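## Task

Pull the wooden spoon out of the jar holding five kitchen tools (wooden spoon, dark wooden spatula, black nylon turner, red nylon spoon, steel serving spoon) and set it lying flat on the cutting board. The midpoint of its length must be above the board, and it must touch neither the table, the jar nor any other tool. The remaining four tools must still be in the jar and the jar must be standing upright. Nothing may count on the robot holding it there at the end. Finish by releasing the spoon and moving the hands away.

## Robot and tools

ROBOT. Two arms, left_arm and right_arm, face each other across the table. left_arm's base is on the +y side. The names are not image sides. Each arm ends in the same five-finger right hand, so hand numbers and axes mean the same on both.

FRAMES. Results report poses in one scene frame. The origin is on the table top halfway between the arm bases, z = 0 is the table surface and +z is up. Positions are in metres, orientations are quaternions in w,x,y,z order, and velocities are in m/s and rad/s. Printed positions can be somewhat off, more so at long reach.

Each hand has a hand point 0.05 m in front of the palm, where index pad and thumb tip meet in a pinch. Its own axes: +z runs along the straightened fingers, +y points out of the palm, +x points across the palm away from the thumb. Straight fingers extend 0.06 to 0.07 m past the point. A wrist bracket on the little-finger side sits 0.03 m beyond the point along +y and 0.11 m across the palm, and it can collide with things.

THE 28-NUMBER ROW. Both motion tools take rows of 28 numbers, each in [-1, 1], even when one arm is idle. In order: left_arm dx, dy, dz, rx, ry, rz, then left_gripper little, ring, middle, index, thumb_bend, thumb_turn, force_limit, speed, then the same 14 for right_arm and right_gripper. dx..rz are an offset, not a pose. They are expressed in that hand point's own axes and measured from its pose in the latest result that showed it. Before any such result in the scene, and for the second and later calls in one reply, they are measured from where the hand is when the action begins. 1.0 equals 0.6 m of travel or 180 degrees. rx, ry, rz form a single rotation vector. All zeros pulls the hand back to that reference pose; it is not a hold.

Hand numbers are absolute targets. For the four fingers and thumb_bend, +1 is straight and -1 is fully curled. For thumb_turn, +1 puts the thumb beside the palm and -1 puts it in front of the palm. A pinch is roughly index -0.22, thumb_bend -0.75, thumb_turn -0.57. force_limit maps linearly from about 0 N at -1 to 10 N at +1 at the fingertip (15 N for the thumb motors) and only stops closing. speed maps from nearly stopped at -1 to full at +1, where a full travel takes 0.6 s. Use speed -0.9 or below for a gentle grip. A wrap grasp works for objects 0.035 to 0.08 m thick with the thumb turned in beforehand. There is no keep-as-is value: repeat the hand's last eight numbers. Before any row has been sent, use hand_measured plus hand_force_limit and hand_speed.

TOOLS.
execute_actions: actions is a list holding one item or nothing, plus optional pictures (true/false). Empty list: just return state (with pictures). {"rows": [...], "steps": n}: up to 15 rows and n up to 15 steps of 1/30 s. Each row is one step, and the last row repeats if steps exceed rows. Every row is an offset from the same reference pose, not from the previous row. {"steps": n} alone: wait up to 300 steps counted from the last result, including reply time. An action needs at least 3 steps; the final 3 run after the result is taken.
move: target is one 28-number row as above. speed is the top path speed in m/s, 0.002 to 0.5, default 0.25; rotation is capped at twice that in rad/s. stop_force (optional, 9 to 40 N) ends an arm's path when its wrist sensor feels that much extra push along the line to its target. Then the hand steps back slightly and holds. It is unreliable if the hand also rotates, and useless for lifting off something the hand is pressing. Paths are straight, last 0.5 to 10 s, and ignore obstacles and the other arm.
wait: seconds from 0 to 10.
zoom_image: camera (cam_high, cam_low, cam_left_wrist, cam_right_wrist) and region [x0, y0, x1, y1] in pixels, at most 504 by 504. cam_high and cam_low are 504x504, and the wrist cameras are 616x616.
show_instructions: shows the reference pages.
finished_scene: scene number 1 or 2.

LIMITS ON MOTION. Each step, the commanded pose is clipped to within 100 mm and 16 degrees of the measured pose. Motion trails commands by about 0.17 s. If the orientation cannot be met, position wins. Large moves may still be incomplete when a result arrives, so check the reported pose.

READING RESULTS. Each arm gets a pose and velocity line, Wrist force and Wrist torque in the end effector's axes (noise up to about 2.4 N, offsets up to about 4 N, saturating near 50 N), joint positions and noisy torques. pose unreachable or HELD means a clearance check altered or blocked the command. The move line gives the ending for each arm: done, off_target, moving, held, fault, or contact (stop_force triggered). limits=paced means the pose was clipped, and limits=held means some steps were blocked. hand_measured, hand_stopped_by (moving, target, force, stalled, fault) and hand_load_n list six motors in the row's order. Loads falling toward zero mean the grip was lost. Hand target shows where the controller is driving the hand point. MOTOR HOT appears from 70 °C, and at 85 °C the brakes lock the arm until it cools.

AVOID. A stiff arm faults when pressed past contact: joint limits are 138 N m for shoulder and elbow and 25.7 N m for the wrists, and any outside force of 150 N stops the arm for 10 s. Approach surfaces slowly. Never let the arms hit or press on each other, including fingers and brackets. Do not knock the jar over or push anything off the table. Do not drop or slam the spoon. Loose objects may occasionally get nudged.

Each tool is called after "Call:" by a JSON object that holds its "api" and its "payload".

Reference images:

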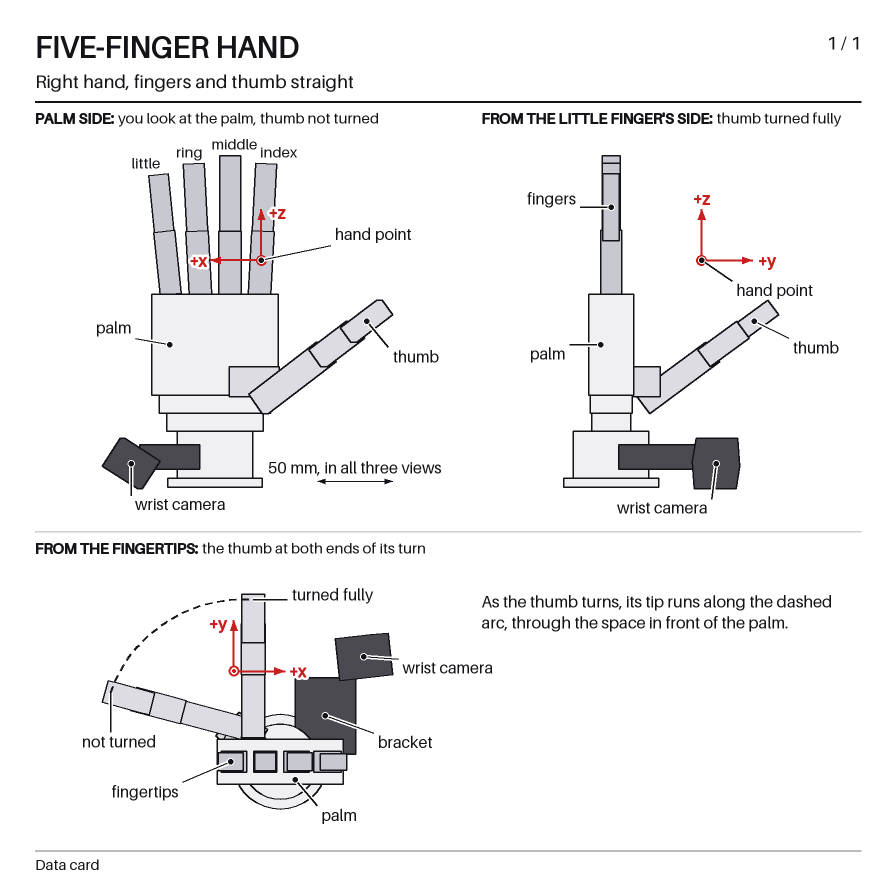

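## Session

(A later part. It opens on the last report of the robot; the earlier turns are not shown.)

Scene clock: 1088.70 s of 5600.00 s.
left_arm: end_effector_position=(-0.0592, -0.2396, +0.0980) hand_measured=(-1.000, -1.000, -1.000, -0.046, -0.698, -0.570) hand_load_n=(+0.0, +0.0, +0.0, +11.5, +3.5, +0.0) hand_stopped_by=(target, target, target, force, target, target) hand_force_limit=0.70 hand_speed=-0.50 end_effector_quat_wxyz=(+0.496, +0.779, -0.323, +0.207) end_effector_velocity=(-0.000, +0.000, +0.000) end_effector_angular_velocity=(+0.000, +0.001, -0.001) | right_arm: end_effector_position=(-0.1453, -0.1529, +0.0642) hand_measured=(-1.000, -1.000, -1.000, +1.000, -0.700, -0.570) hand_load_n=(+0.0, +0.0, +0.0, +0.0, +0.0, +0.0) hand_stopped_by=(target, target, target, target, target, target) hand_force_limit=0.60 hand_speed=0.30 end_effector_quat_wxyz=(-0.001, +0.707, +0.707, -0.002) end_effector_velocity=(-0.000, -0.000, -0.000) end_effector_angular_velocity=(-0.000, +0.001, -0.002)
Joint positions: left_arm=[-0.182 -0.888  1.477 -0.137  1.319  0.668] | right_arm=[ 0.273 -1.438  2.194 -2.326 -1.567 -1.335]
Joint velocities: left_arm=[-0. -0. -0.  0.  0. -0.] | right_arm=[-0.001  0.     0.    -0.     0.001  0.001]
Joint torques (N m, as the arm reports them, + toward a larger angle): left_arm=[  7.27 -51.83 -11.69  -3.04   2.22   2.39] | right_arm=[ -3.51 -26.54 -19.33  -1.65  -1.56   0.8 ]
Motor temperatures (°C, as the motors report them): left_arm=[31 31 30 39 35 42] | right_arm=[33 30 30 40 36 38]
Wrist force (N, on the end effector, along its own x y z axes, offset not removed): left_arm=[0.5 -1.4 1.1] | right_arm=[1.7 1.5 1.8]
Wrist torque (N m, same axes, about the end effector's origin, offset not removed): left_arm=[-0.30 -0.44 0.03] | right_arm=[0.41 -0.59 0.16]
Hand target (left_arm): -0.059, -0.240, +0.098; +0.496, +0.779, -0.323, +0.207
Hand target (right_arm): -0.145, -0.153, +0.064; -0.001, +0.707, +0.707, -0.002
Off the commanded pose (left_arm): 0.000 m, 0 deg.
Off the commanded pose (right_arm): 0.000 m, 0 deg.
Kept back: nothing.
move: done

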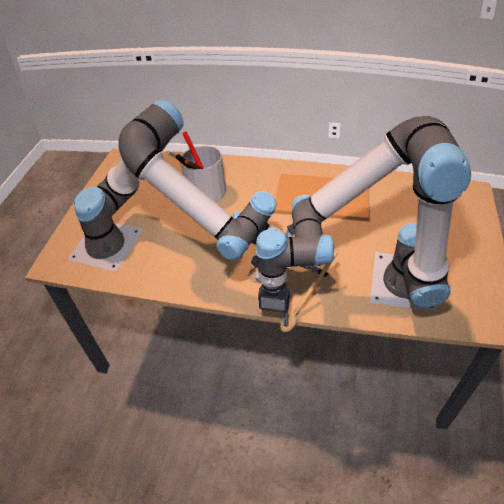

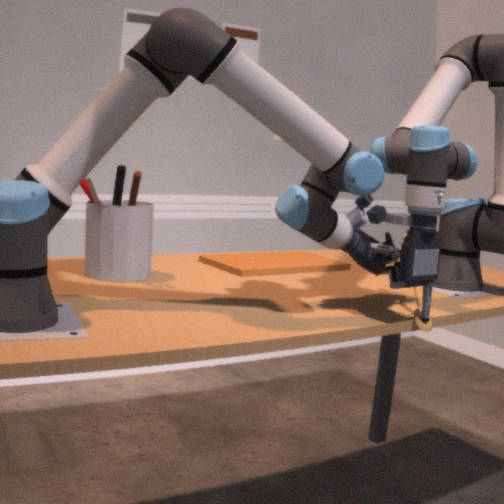

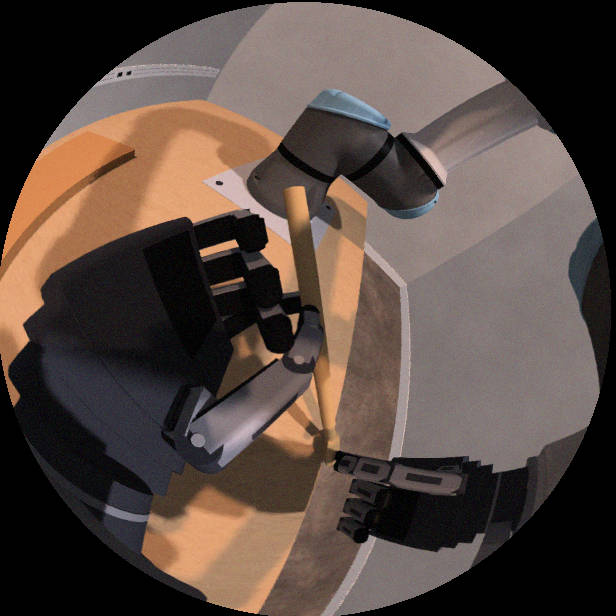

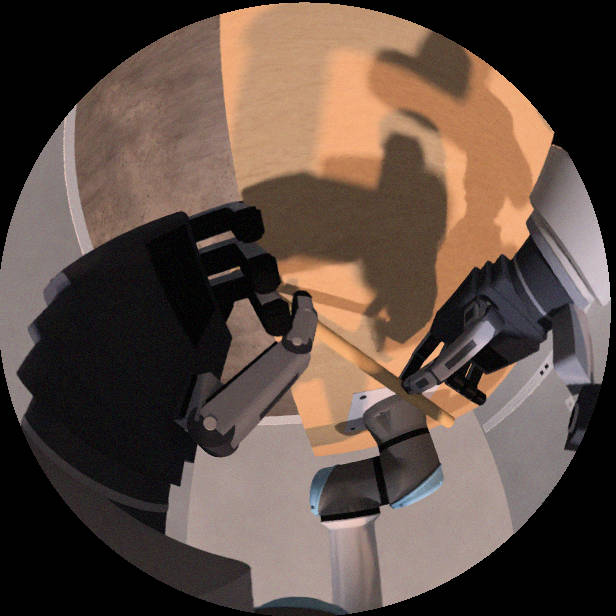

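Call:
{"api": "move", "payload": {"target": [0,0,0,0,0,0,-1,-1,-1,-0.7,-0.78,-0.57,1,-0.5,0,0,0,0,0,0,-1,-1,-1,1,-0.7,-0.57,0.6,0.3]}}

Call:
{"api": "move", "payload": {"target": [0,0,0,0,0,0,-1,-1,-1,-0.7,-0.78,-0.57,1,-0.5,0,-0.03,-0.15,0,0,0,-1,-1,-1,1,-0.7,-0.57,0.6,0.3], "speed": 0.03}}

Call:
{"api": "move", "payload": {"target": [0,0,0,0,0,0,-1,-1,-1,-0.7,-0.78,-0.57,1,-0.5,-0.25,-0.1,-0.15,0,0,0,-1,-1,-1,1,-0.7,-0.57,0.6,0.3], "speed": 0.15}}

Scene clock: 1089.63 s of 5600.00 s.
left_arm: end_effector_position=(-0.0592, -0.2396, +0.0980) hand_measured=(-1.000, -1.000, -1.000, -0.046, -0.776, -0.570) hand_load_n=(+0.0, +0.0, +0.0, +9.0, +3.0, +0.0) hand_stopped_by=(target, target, target, force, target, target) hand_force_limit=1.00 hand_speed=-0.50 end_effector_quat_wxyz=(+0.496, +0.779, -0.323, +0.207) end_effector_velocity=(-0.000, +0.000, -0.000) end_effector_angular_velocity=(+0.001, -0.001, +0.000) | right_arm: end_effector_position=(-0.1453, -0.1529, +0.0642) hand_measured=(-1.000, -1.000, -1.000, +1.000, -0.700, -0.570) hand_load_n=(+0.0, +0.0, +0.0, +0.0, +0.0, +0.0) hand_stopped_by=(target, target, target, target, target, target) hand_force_limit=0.60 hand_speed=0.30 end_effector_quat_wxyz=(-0.001, +0.707, +0.707, -0.002) end_effector_velocity=(-0.000, +0.000, -0.000) end_effector_angular_velocity=(-0.000, -0.001, +0.001)
Joint positions: left_arm=[-0.182 -0.888  1.477 -0.137  1.319  0.668] | right_arm=[ 0.273 -1.438  2.194 -2.326 -1.567 -1.335]
Joint velocities: left_arm=[-0.001 -0.     0.001  0.001 -0.001 -0.   ] | right_arm=[ 0.     0.001 -0.     0.    -0.    -0.   ]
Joint torques (N m, as the arm reports them, + toward a larger angle): left_arm=[  5.47 -47.93 -13.68  -2.62   1.43   2.3 ] | right_arm=[ -3.19 -26.22 -19.92  -1.49  -1.68   0.81]
Motor temperatures (°C, as the motors report them): left_arm=[31 31 30 39 35 42] | right_arm=[33 30 30 40 36 38]
Wrist force (N, on the end effector, along its own x y z axes, offset not removed): left_arm=[0.7 -1.7 0.5] | right_arm=[2.2 0.5 0.1]
Wrist torque (N m, same axes, about the end effector's origin, offset not removed): left_arm=[-0.29 -0.33 -0.02] | right_arm=[0.44 -0.51 0.12]
Hand target (left_arm): -0.059, -0.240, +0.098; +0.496, +0.779, -0.323, +0.207
Hand target (right_arm): -0.145, -0.153, +0.064; -0.001, +0.707, +0.707, -0.002
Off the commanded pose (left_arm): 0.000 m, 0 deg.
Off the commanded pose (right_arm): 0.000 m, 0 deg.
Kept back: nothing.
move: done

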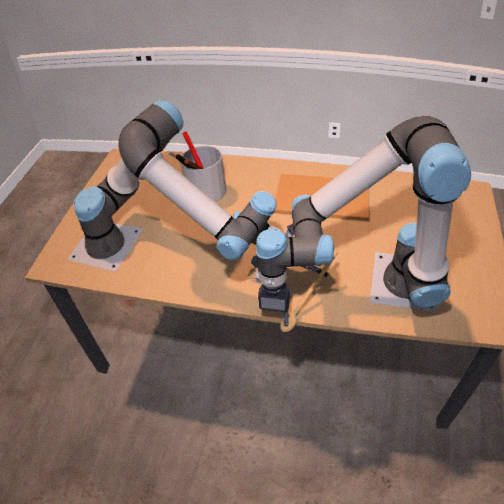

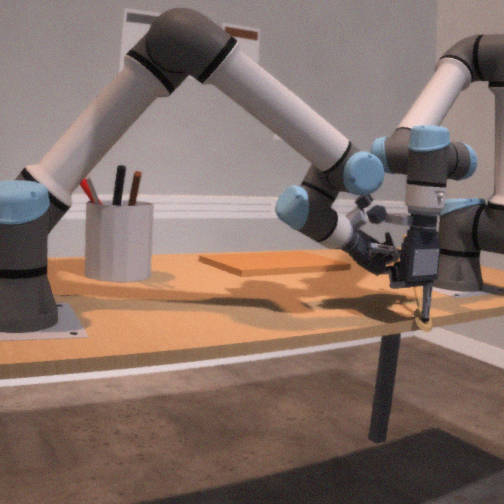

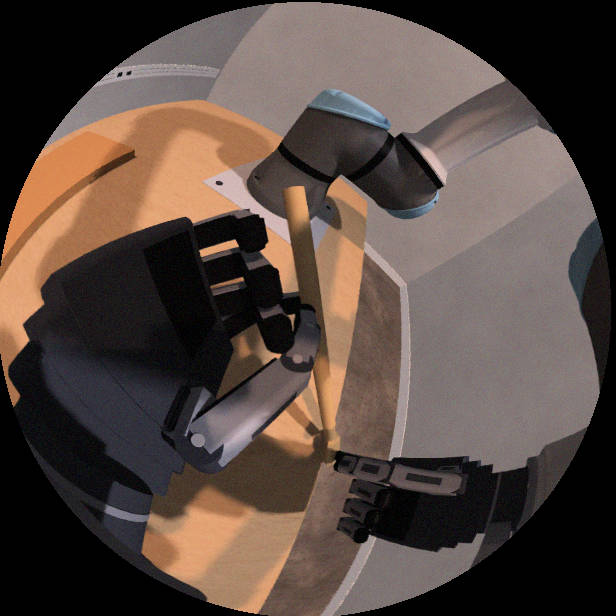

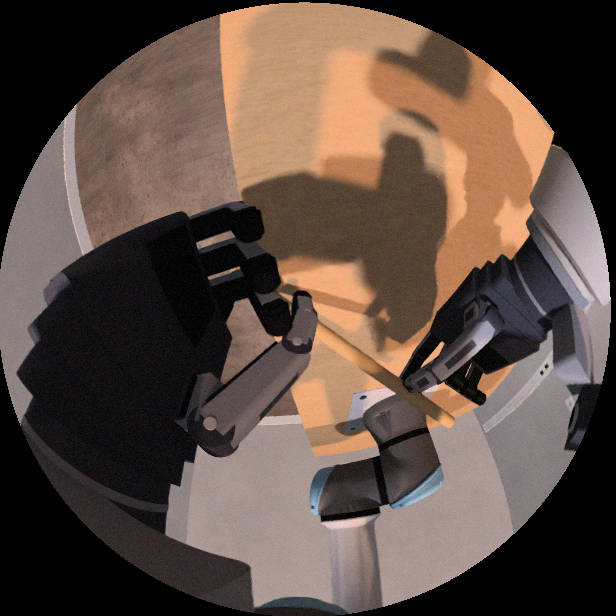

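Scene clock: 1093.10 s of 5600.00 s.
left_arm: end_effector_position=(-0.0592, -0.2396, +0.0980) hand_measured=(-1.000, -1.000, -1.000, -0.046, -0.774, -0.570) hand_load_n=(+0.0, +0.0, +0.0, +6.5, +2.5, +1.5) hand_stopped_by=(target, target, target, force, target, target) hand_force_limit=1.00 hand_speed=-0.50 end_effector_quat_wxyz=(+0.496, +0.779, -0.323, +0.207) end_effector_velocity=(-0.001, +0.000, -0.001) end_effector_angular_velocity=(+0.002, -0.001, -0.000) | right_arm: end_effector_position=(-0.1631, -0.1527, +0.1539) hand_measured=(-1.000, -1.000, -1.000, +1.000, -0.700, -0.570) hand_load_n=(+0.0, +0.0, +0.0, +0.0, +0.0, +0.0) hand_stopped_by=(target, target, target, target, target, target) hand_force_limit=0.60 hand_speed=0.30 end_effector_quat_wxyz=(-0.001, +0.707, +0.707, -0.002) end_effector_velocity=(+0.000, +0.000, +0.002) end_effector_angular_velocity=(-0.001, +0.001, -0.001)
Joint positions: left_arm=[-0.182 -0.888  1.477 -0.137  1.319  0.668] | right_arm=[ 0.311 -1.56   2.046 -2.056 -1.567 -1.297]
Joint velocities: left_arm=[-0.001  0.001  0.     0.001 -0.001 -0.   ] | right_arm=[-0.001 -0.002 -0.005  0.007  0.001 -0.   ]
Joint torques (N m, as the arm reports them, + toward a larger angle): left_arm=[  5.48 -48.27 -14.14  -2.62   1.37   2.17] | right_arm=[ 15.17 -29.72 -30.14   0.11   1.85   2.82]
Motor temperatures (°C, as the motors report them): left_arm=[31 31 30 39 35 42] | right_arm=[33 30 30 40 36 38]
Wrist force (N, on the end effector, along its own x y z axes, offset not removed): left_arm=[0.5 -1.7 0.5] | right_arm=[2.0 3.0 0.8]
Wrist torque (N m, same axes, about the end effector's origin, offset not removed): left_arm=[-0.27 -0.36 0.10] | right_arm=[0.56 -0.43 0.12]
Hand target (left_arm): -0.059, -0.240, +0.098; +0.496, +0.779, -0.323, +0.207
Hand target (right_arm): -0.163, -0.153, +0.154; -0.001, +0.707, +0.707, -0.002
Off the commanded pose (left_arm): 0.000 m, 0 deg.
Off the commanded pose (right_arm): 0.000 m, 0 deg.
Kept back: nothing.
move: done

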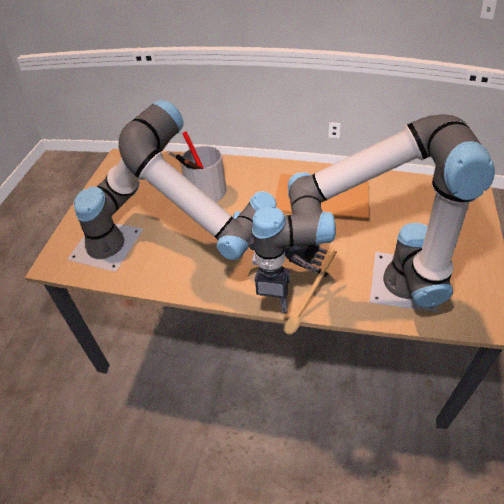

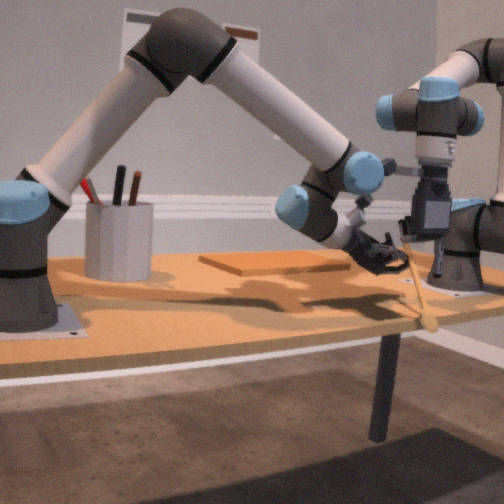

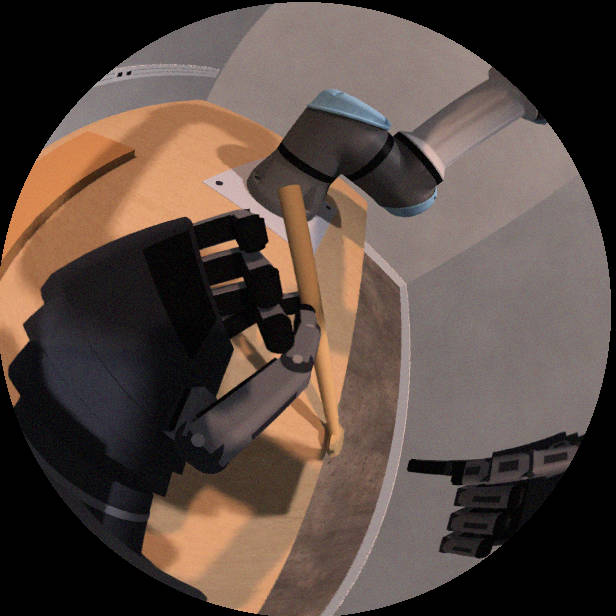

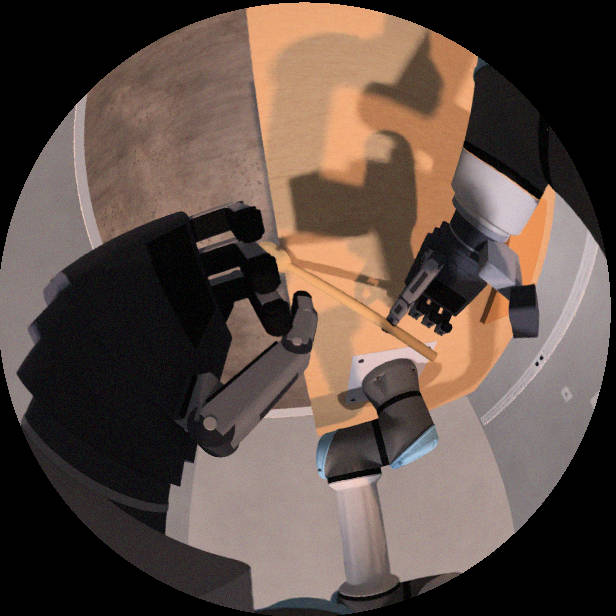

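Scene clock: 1094.97 s of 5600.00 s.
left_arm: end_effector_position=(-0.0592, -0.2396, +0.0980) hand_measured=(-1.000, -1.000, -1.000, -0.046, -0.774, -0.570) hand_load_n=(+0.0, +0.0, +0.0, +6.5, +2.5, +1.5) hand_stopped_by=(target, target, target, force, target, target) hand_force_limit=1.00 hand_speed=-0.50 end_effector_quat_wxyz=(+0.496, +0.779, -0.323, +0.207) end_effector_velocity=(+0.001, -0.000, +0.000) end_effector_angular_velocity=(-0.001, -0.001, +0.001) | right_arm: end_effector_position=(-0.2224, -0.3025, +0.2440) hand_measured=(-1.000, -1.000, -1.000, +1.000, -0.700, -0.570) hand_load_n=(+0.0, +0.0, +0.0, +0.0, +0.0, +0.0) hand_stopped_by=(target, target, target, target, target, target) hand_force_limit=0.60 hand_speed=0.30 end_effector_quat_wxyz=(-0.000, +0.707, +0.707, -0.002) end_effector_velocity=(-0.001, -0.002, +0.001) end_effector_angular_velocity=(+0.000, -0.001, -0.000)
Joint positions: left_arm=[-0.182 -0.888  1.477 -0.137  1.319  0.668] | right_arm=[ 0.59  -1.832  2.034 -1.773 -1.567 -1.019]
Joint velocities: left_arm=[ 0.001 -0.     0.    -0.    -0.001  0.001] | right_arm=[ 0.005 -0.002 -0.002  0.005 -0.001  0.006]
Joint torques (N m, as the arm reports them, + toward a larger angle): left_arm=[  5.6  -48.   -14.41  -2.51   1.36   2.19] | right_arm=[ 14.39 -18.15 -33.04   0.16  -1.86   2.82]
Motor temperatures (°C, as the motors report them): left_arm=[31 31 30 39 35 42] | right_arm=[33 30 30 40 36 38]
Wrist force (N, on the end effector, along its own x y z axes, offset not removed): left_arm=[0.9 -1.3 0.9] | right_arm=[0.0 1.9 0.0]
Wrist torque (N m, same axes, about the end effector's origin, offset not removed): left_arm=[-0.20 -0.41 0.15] | right_arm=[0.44 -0.23 -0.06]
Hand target (left_arm): -0.059, -0.240, +0.098; +0.496, +0.779, -0.323, +0.207
Hand target (right_arm): -0.223, -0.303, +0.244; -0.000, +0.707, +0.707, -0.002
Off the commanded pose (left_arm): 0.000 m, 0 deg.
Off the commanded pose (right_arm): 0.000 m, 0 deg.
Kept back: nothing.
move: done

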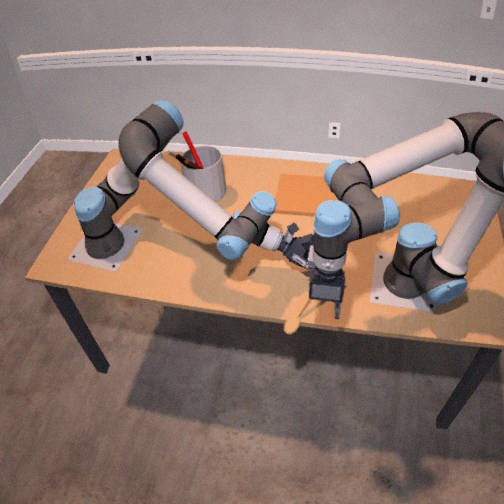

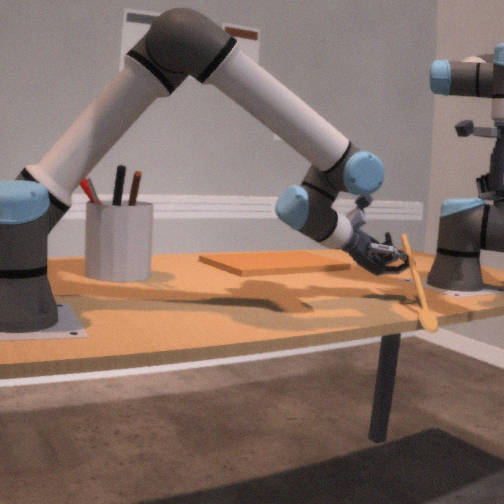

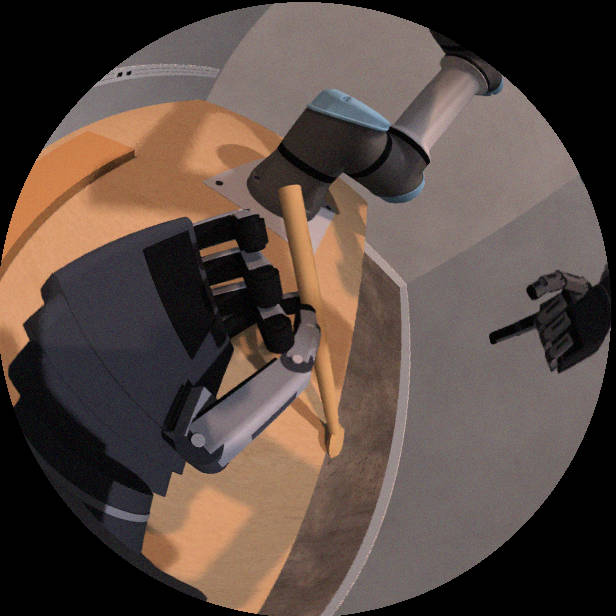

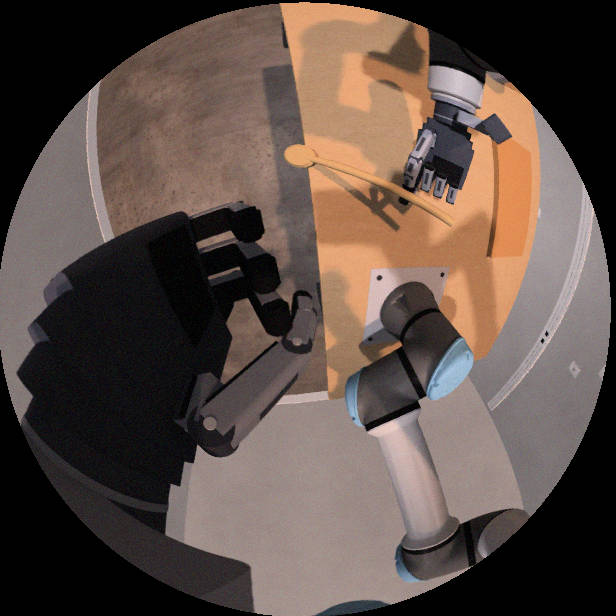

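Call:
{"api": "move", "payload": {"target": [0.183,-0.1,-0.028,0,0,0,-1,-1,-1,-0.7,-0.78,-0.57,1,-0.5,-0.25,-0.05,-0.1,0,0,0,-1,-1,-1,1,-0.7,-0.57,0.6,0.3], "speed": 0.04}}

Scene clock: 1099.73 s of 5600.00 s.
left_arm: end_effector_position=(+0.0606, -0.2392, +0.1372) hand_measured=(-1.000, -1.000, -1.000, -0.046, -0.774, -0.570) hand_load_n=(+0.0, +0.0, +0.0, +6.0, +2.0, +1.5) hand_stopped_by=(target, target, target, force, target, target) hand_force_limit=1.00 hand_speed=-0.50 end_effector_quat_wxyz=(+0.496, +0.779, -0.323, +0.207) end_effector_velocity=(+0.001, -0.000, -0.001) end_effector_angular_velocity=(+0.002, -0.000, -0.001) | right_arm: end_effector_position=(-0.2518, -0.4522, +0.3042) hand_measured=(-1.000, -1.000, -1.000, +1.000, -0.700, -0.570) hand_load_n=(+0.0, +0.0, +0.0, +0.0, +0.0, +0.0) hand_stopped_by=(target, target, target, target, target, target) hand_force_limit=0.60 hand_speed=0.30 end_effector_quat_wxyz=(-0.000, +0.707, +0.707, -0.002) end_effector_velocity=(-0.000, -0.002, +0.001) end_effector_angular_velocity=(+0.001, -0.001, -0.000)
Joint positions: left_arm=[ 0.031 -0.924  1.421 -0.061  1.511  0.761] | right_arm=[ 0.938 -1.968  1.968 -1.571 -1.566 -0.671]
Joint velocities: left_arm=[ 0.002  0.002 -0.002  0.003  0.003  0.001] | right_arm=[ 0.006 -0.    -0.002  0.003 -0.002  0.006]
Joint torques (N m, as the arm reports them, + toward a larger angle): left_arm=[  6.52 -59.48 -28.97   2.21   2.64   2.41] | right_arm=[ 14.76 -14.56 -32.08  -0.03  -1.98   2.9 ]
Motor temperatures (°C, as the motors report them): left_arm=[31 31 30 39 35 42] | right_arm=[33 30 30 40 36 38]
Wrist force (N, on the end effector, along its own x y z axes, offset not removed): left_arm=[-1.0 -1.8 1.3] | right_arm=[0.1 3.3 3.0]
Wrist torque (N m, same axes, about the end effector's origin, offset not removed): left_arm=[-0.31 -0.14 -0.04] | right_arm=[0.39 -0.26 0.11]
Hand target (left_arm): +0.061, -0.239, +0.137; +0.496, +0.779, -0.323, +0.207
Hand target (right_arm): -0.252, -0.452, +0.304; -0.000, +0.707, +0.707, -0.002
Off the commanded pose (left_arm): 0.000 m, 0 deg.
Off the commanded pose (right_arm): 0.000 m, 0 deg.
Kept back: nothing.
move: done

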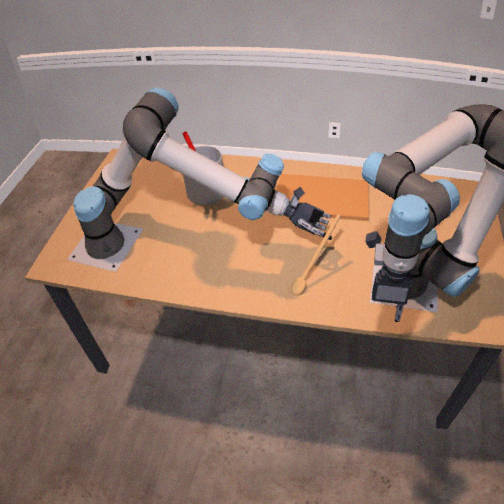

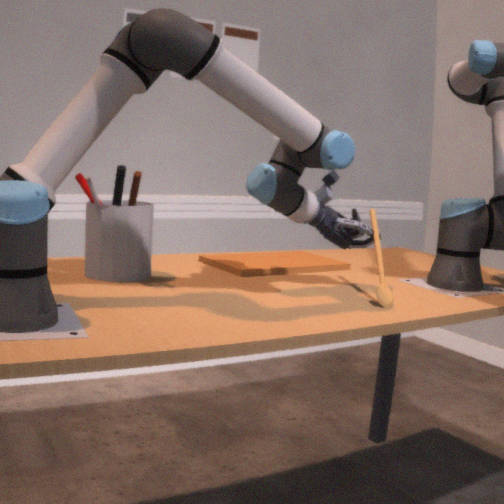

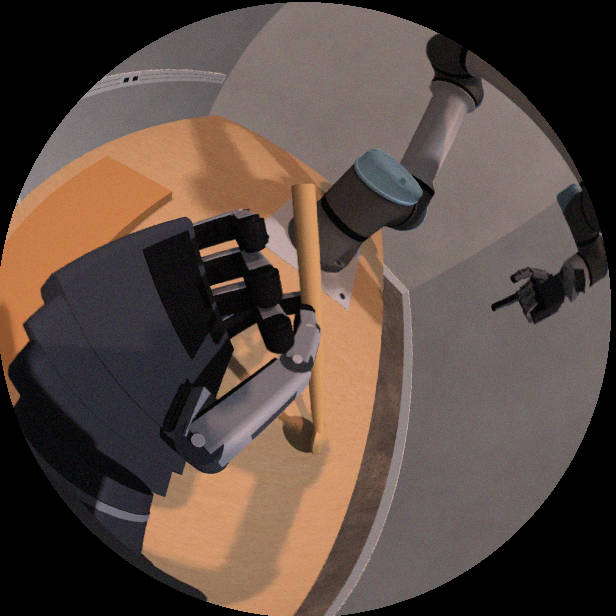

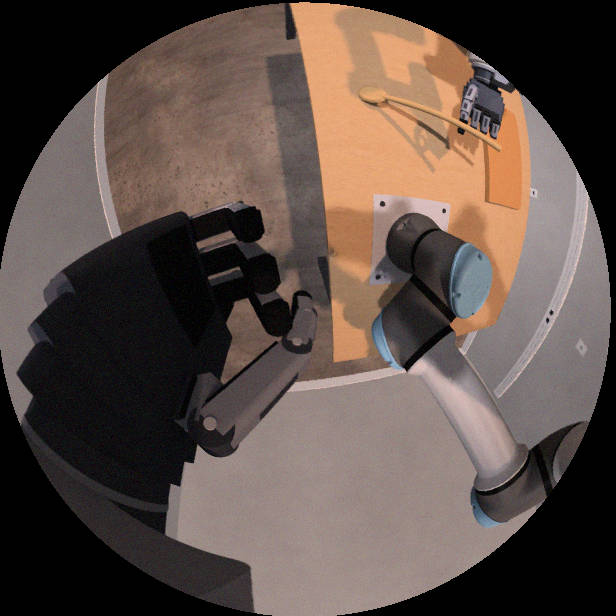

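Call:
{"api": "move", "payload": {"target": [0.129,0.127,-0.085,0,0,0,-1,-1,-1,-0.7,-0.78,-0.57,1,-0.5,0,0,0,0,0,0,-1,-1,-1,1,-0.7,-0.57,0.6,0.3], "speed": 0.04}}

Call:
{"api": "move", "payload": {"target": [0,0,0,0.214,0.212,-0.141,-1,-1,-1,-0.7,-0.78,-0.57,1,-0.5,0,0,0,0,0,0,-1,-1,-1,1,-0.7,-0.57,0.6,0.3], "speed": 0.1}}

Scene clock: 1103.63 s of 5600.00 s.
left_arm: end_effector_position=(+0.0613, -0.2388, +0.2569) hand_measured=(-1.000, -1.000, -1.000, -0.046, -0.776, -0.570) hand_load_n=(+0.0, +0.0, +0.0, +5.5, +1.5, +1.0) hand_stopped_by=(target, target, target, force, target, target) hand_force_limit=1.00 hand_speed=-0.50 end_effector_quat_wxyz=(+0.496, +0.779, -0.323, +0.207) end_effector_velocity=(-0.000, +0.000, +0.003) end_effector_angular_velocity=(+0.000, +0.001, -0.000) | right_arm: end_effector_position=(-0.2518, -0.4522, +0.3042) hand_measured=(-1.000, -1.000, -1.000, +1.000, -0.700, -0.570) hand_load_n=(+0.0, +0.0, +0.0, +0.0, +0.0, +0.0) hand_stopped_by=(target, target, target, target, target, target) hand_force_limit=0.60 hand_speed=0.30 end_effector_quat_wxyz=(-0.000, +0.707, +0.707, -0.002) end_effector_velocity=(-0.000, -0.000, +0.000) end_effector_angular_velocity=(-0.001, +0.001, -0.001)
Joint positions: left_arm=[ 0.032 -1.028  1.266  0.199  1.512  0.762] | right_arm=[ 0.938 -1.968  1.968 -1.571 -1.566 -0.671]
Joint velocities: left_arm=[-0.001 -0.002 -0.005  0.007 -0.    -0.001] | right_arm=[ 0.     0.    -0.    -0.     0.001  0.001]
Joint torques (N m, as the arm reports them, + toward a larger angle): left_arm=[  7.14 -59.52 -30.41   1.9    2.42   2.36] | right_arm=[-13.14  -0.85 -14.87  -5.26   1.75  -2.35]
Motor temperatures (°C, as the motors report them): left_arm=[31 31 30 39 35 42] | right_arm=[33 30 30 40 36 38]
Wrist force (N, on the end effector, along its own x y z axes, offset not removed): left_arm=[0.5 -0.8 0.1] | right_arm=[2.2 1.9 1.2]
Wrist torque (N m, same axes, about the end effector's origin, offset not removed): left_arm=[-0.07 -0.31 0.09] | right_arm=[0.49 -0.64 0.01]
Hand target (left_arm): +0.061, -0.239, +0.257; +0.496, +0.779, -0.323, +0.207
Hand target (right_arm): -0.252, -0.452, +0.304; -0.000, +0.707, +0.707, -0.002
Off the commanded pose (left_arm): 0.000 m, 0 deg.
Off the commanded pose (right_arm): 0.000 m, 0 deg.
Kept back: nothing.
move: done

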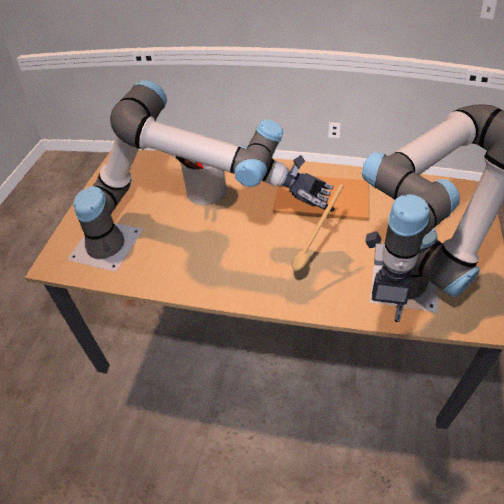

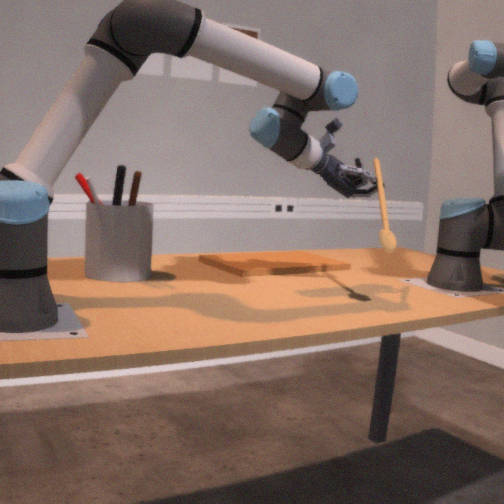

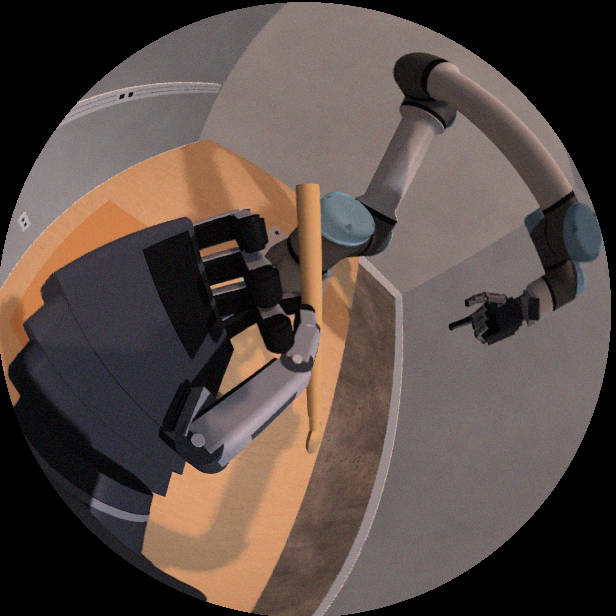

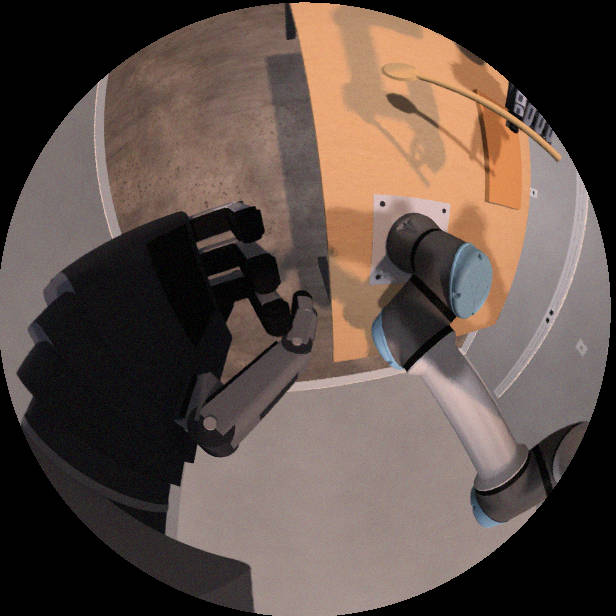

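Scene clock: 1109.37 s of 5600.00 s.
left_arm: end_effector_position=(+0.0611, -0.2387, +0.2569) hand_measured=(-1.000, -1.000, -1.000, -0.046, -0.776, -0.570) hand_load_n=(+0.0, +0.0, +0.0, +5.5, +1.5, +1.0) hand_stopped_by=(target, target, target, force, target, target) hand_force_limit=1.00 hand_speed=-0.50 end_effector_quat_wxyz=(+0.327, +0.837, +0.108, +0.425) end_effector_velocity=(-0.000, +0.000, +0.001) end_effector_angular_velocity=(+0.003, +0.003, +0.018) | right_arm: end_effector_position=(-0.2518, -0.4522, +0.3042) hand_measured=(-1.000, -1.000, -1.000, +1.000, -0.700, -0.570) hand_load_n=(+0.0, +0.0, +0.0, +0.0, +0.0, +0.0) hand_stopped_by=(target, target, target, target, target, target) hand_force_limit=0.60 hand_speed=0.30 end_effector_quat_wxyz=(-0.000, +0.707, +0.707, -0.002) end_effector_velocity=(-0.000, -0.000, -0.000) end_effector_angular_velocity=(-0.000, +0.000, -0.001)
Joint positions: left_arm=[-0.329 -0.656  0.799  1.209  0.449 -0.542] | right_arm=[ 0.938 -1.968  1.968 -1.571 -1.566 -0.671]
Joint velocities: left_arm=[-0.003  0.017 -0.027  0.056 -0.    -0.049] | right_arm=[ 0.     0.    -0.     0.     0.     0.001]
Joint torques (N m, as the arm reports them, + toward a larger angle): left_arm=[ -7.7  -43.62 -28.36   4.35  -3.77  -2.45] | right_arm=[-12.98  -0.81 -14.72  -4.83   1.66  -1.99]
Motor temperatures (°C, as the motors report them): left_arm=[31 31 30 39 35 42] | right_arm=[33 30 30 40 36 38]
Wrist force (N, on the end effector, along its own x y z axes, offset not removed): left_arm=[-1.2 -1.6 1.2] | right_arm=[0.0 1.9 2.4]
Wrist torque (N m, same axes, about the end effector's origin, offset not removed): left_arm=[-0.25 -0.12 -0.02] | right_arm=[0.19 -0.27 0.01]
Hand target (left_arm): +0.061, -0.239, +0.257; +0.326, +0.837, +0.109, +0.426
Hand target (right_arm): -0.252, -0.452, +0.304; -0.000, +0.707, +0.707, -0.002
Off the commanded pose (left_arm): 0.000 m, 0 deg.
Off the commanded pose (right_arm): 0.000 m, 0 deg.
Kept back: nothing.
move: done

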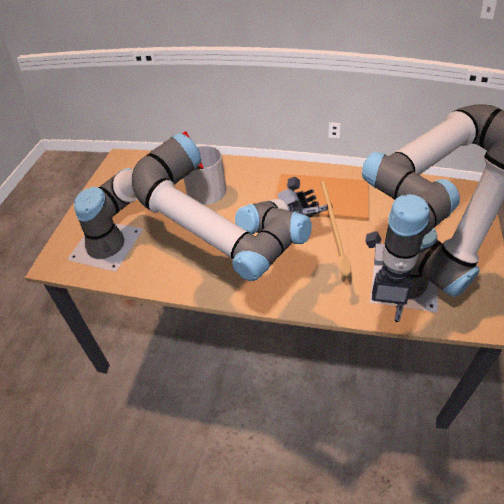

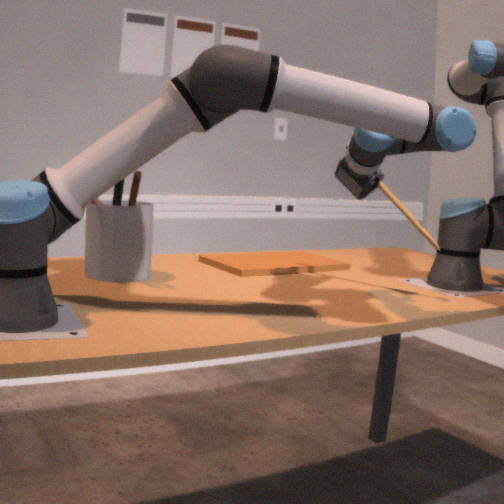

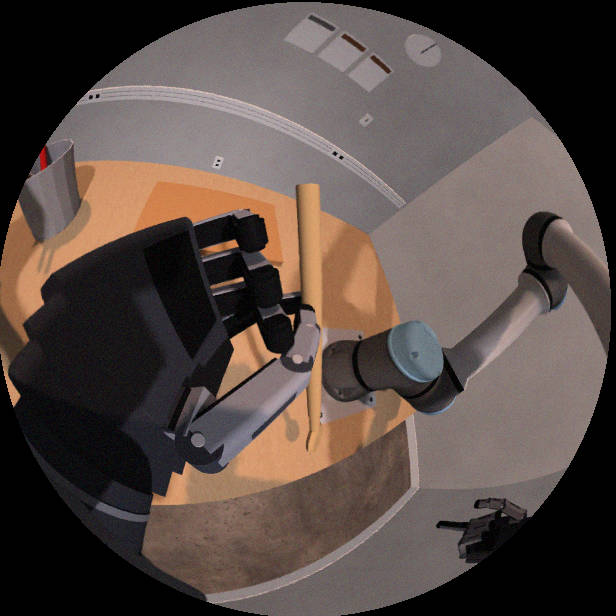

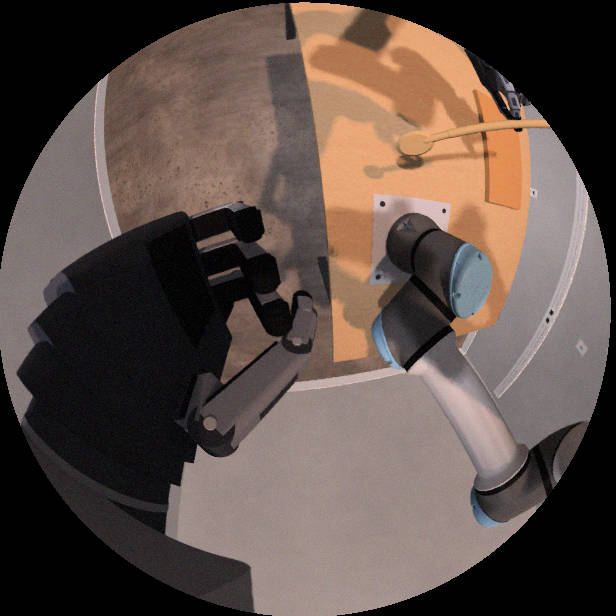

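Call:
{"api": "move", "payload": {"target": [0.278,-0.478,0.318,0,0,-0.21,-1,-1,-1,-0.7,-0.78,-0.57,1,-0.5,0,0,0,0,0,0,-1,-1,-1,1,-0.7,-0.57,0.6,0.3], "speed": 0.08}}

Scene clock: 1115.30 s of 5600.00 s.
left_arm: end_effector_position=(+0.3407, -0.0305, +0.0998) hand_measured=(-1.000, -1.000, -1.000, -0.048, -0.776, -0.570) hand_load_n=(+0.0, +0.0, +0.0, +0.5, +0.0, +0.0) hand_stopped_by=(target, target, target, force, target, target) hand_force_limit=1.00 hand_speed=-0.50 end_effector_quat_wxyz=(+0.447, +0.757, +0.373, +0.297) end_effector_velocity=(+0.002, +0.001, -0.002) end_effector_angular_velocity=(-0.005, +0.002, -0.000) | right_arm: end_effector_position=(-0.2518, -0.4522, +0.3042) hand_measured=(-1.000, -1.000, -1.000, +1.000, -0.700, -0.570) hand_load_n=(+0.0, +0.0, +0.0, +0.0, +0.0, +0.0) hand_stopped_by=(target, target, target, target, target, target) hand_force_limit=0.60 hand_speed=0.30 end_effector_quat_wxyz=(-0.000, +0.707, +0.707, -0.002) end_effector_velocity=(-0.000, -0.000, -0.000) end_effector_angular_velocity=(-0.001, -0.000, -0.001)
Joint positions: left_arm=[ 0.056 -0.983  1.815 -0.05   0.644 -0.544] | right_arm=[ 0.938 -1.968  1.968 -1.571 -1.566 -0.671]
Joint velocities: left_arm=[ 0.005  0.     0.005 -0.013  0.004  0.004] | right_arm=[ 0.001  0.001 -0.    -0.     0.     0.001]
Joint torques (N m, as the arm reports them, + toward a larger angle): left_arm=[  6.95 -52.67  -6.97  -1.41   1.33   2.39] | right_arm=[-12.08  -0.23 -15.91  -4.92   1.83  -2.16]
Motor temperatures (°C, as the motors report them): left_arm=[31 31 30 39 35 42] | right_arm=[33 30 30 40 36 38]
Wrist force (N, on the end effector, along its own x y z axes, offset not removed): left_arm=[0.5 -1.1 -1.5] | right_arm=[-0.8 1.9 3.1]
Wrist torque (N m, same axes, about the end effector's origin, offset not removed): left_arm=[0.00 -0.26 0.15] | right_arm=[0.28 -0.24 0.01]
Hand target (left_arm): +0.341, -0.030, +0.100; +0.447, +0.757, +0.373, +0.297
Hand target (right_arm): -0.252, -0.452, +0.304; -0.000, +0.707, +0.707, -0.002
Off the commanded pose (left_arm): 0.000 m, 0 deg.
Off the commanded pose (right_arm): 0.000 m, 0 deg.
Kept back: nothing.
move: done

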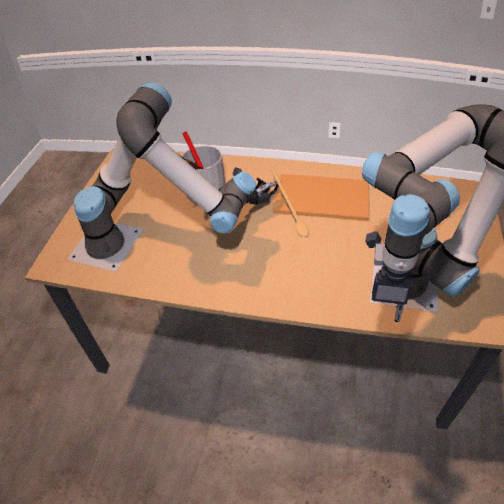

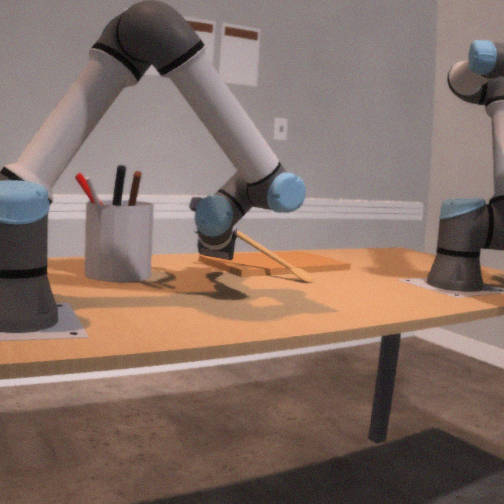

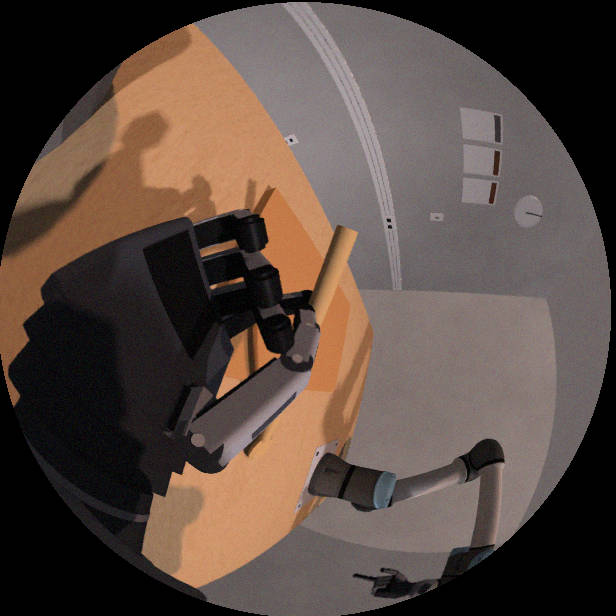

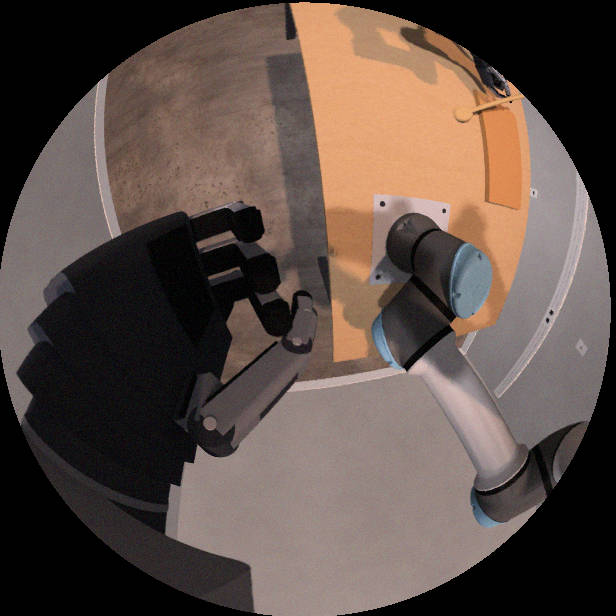

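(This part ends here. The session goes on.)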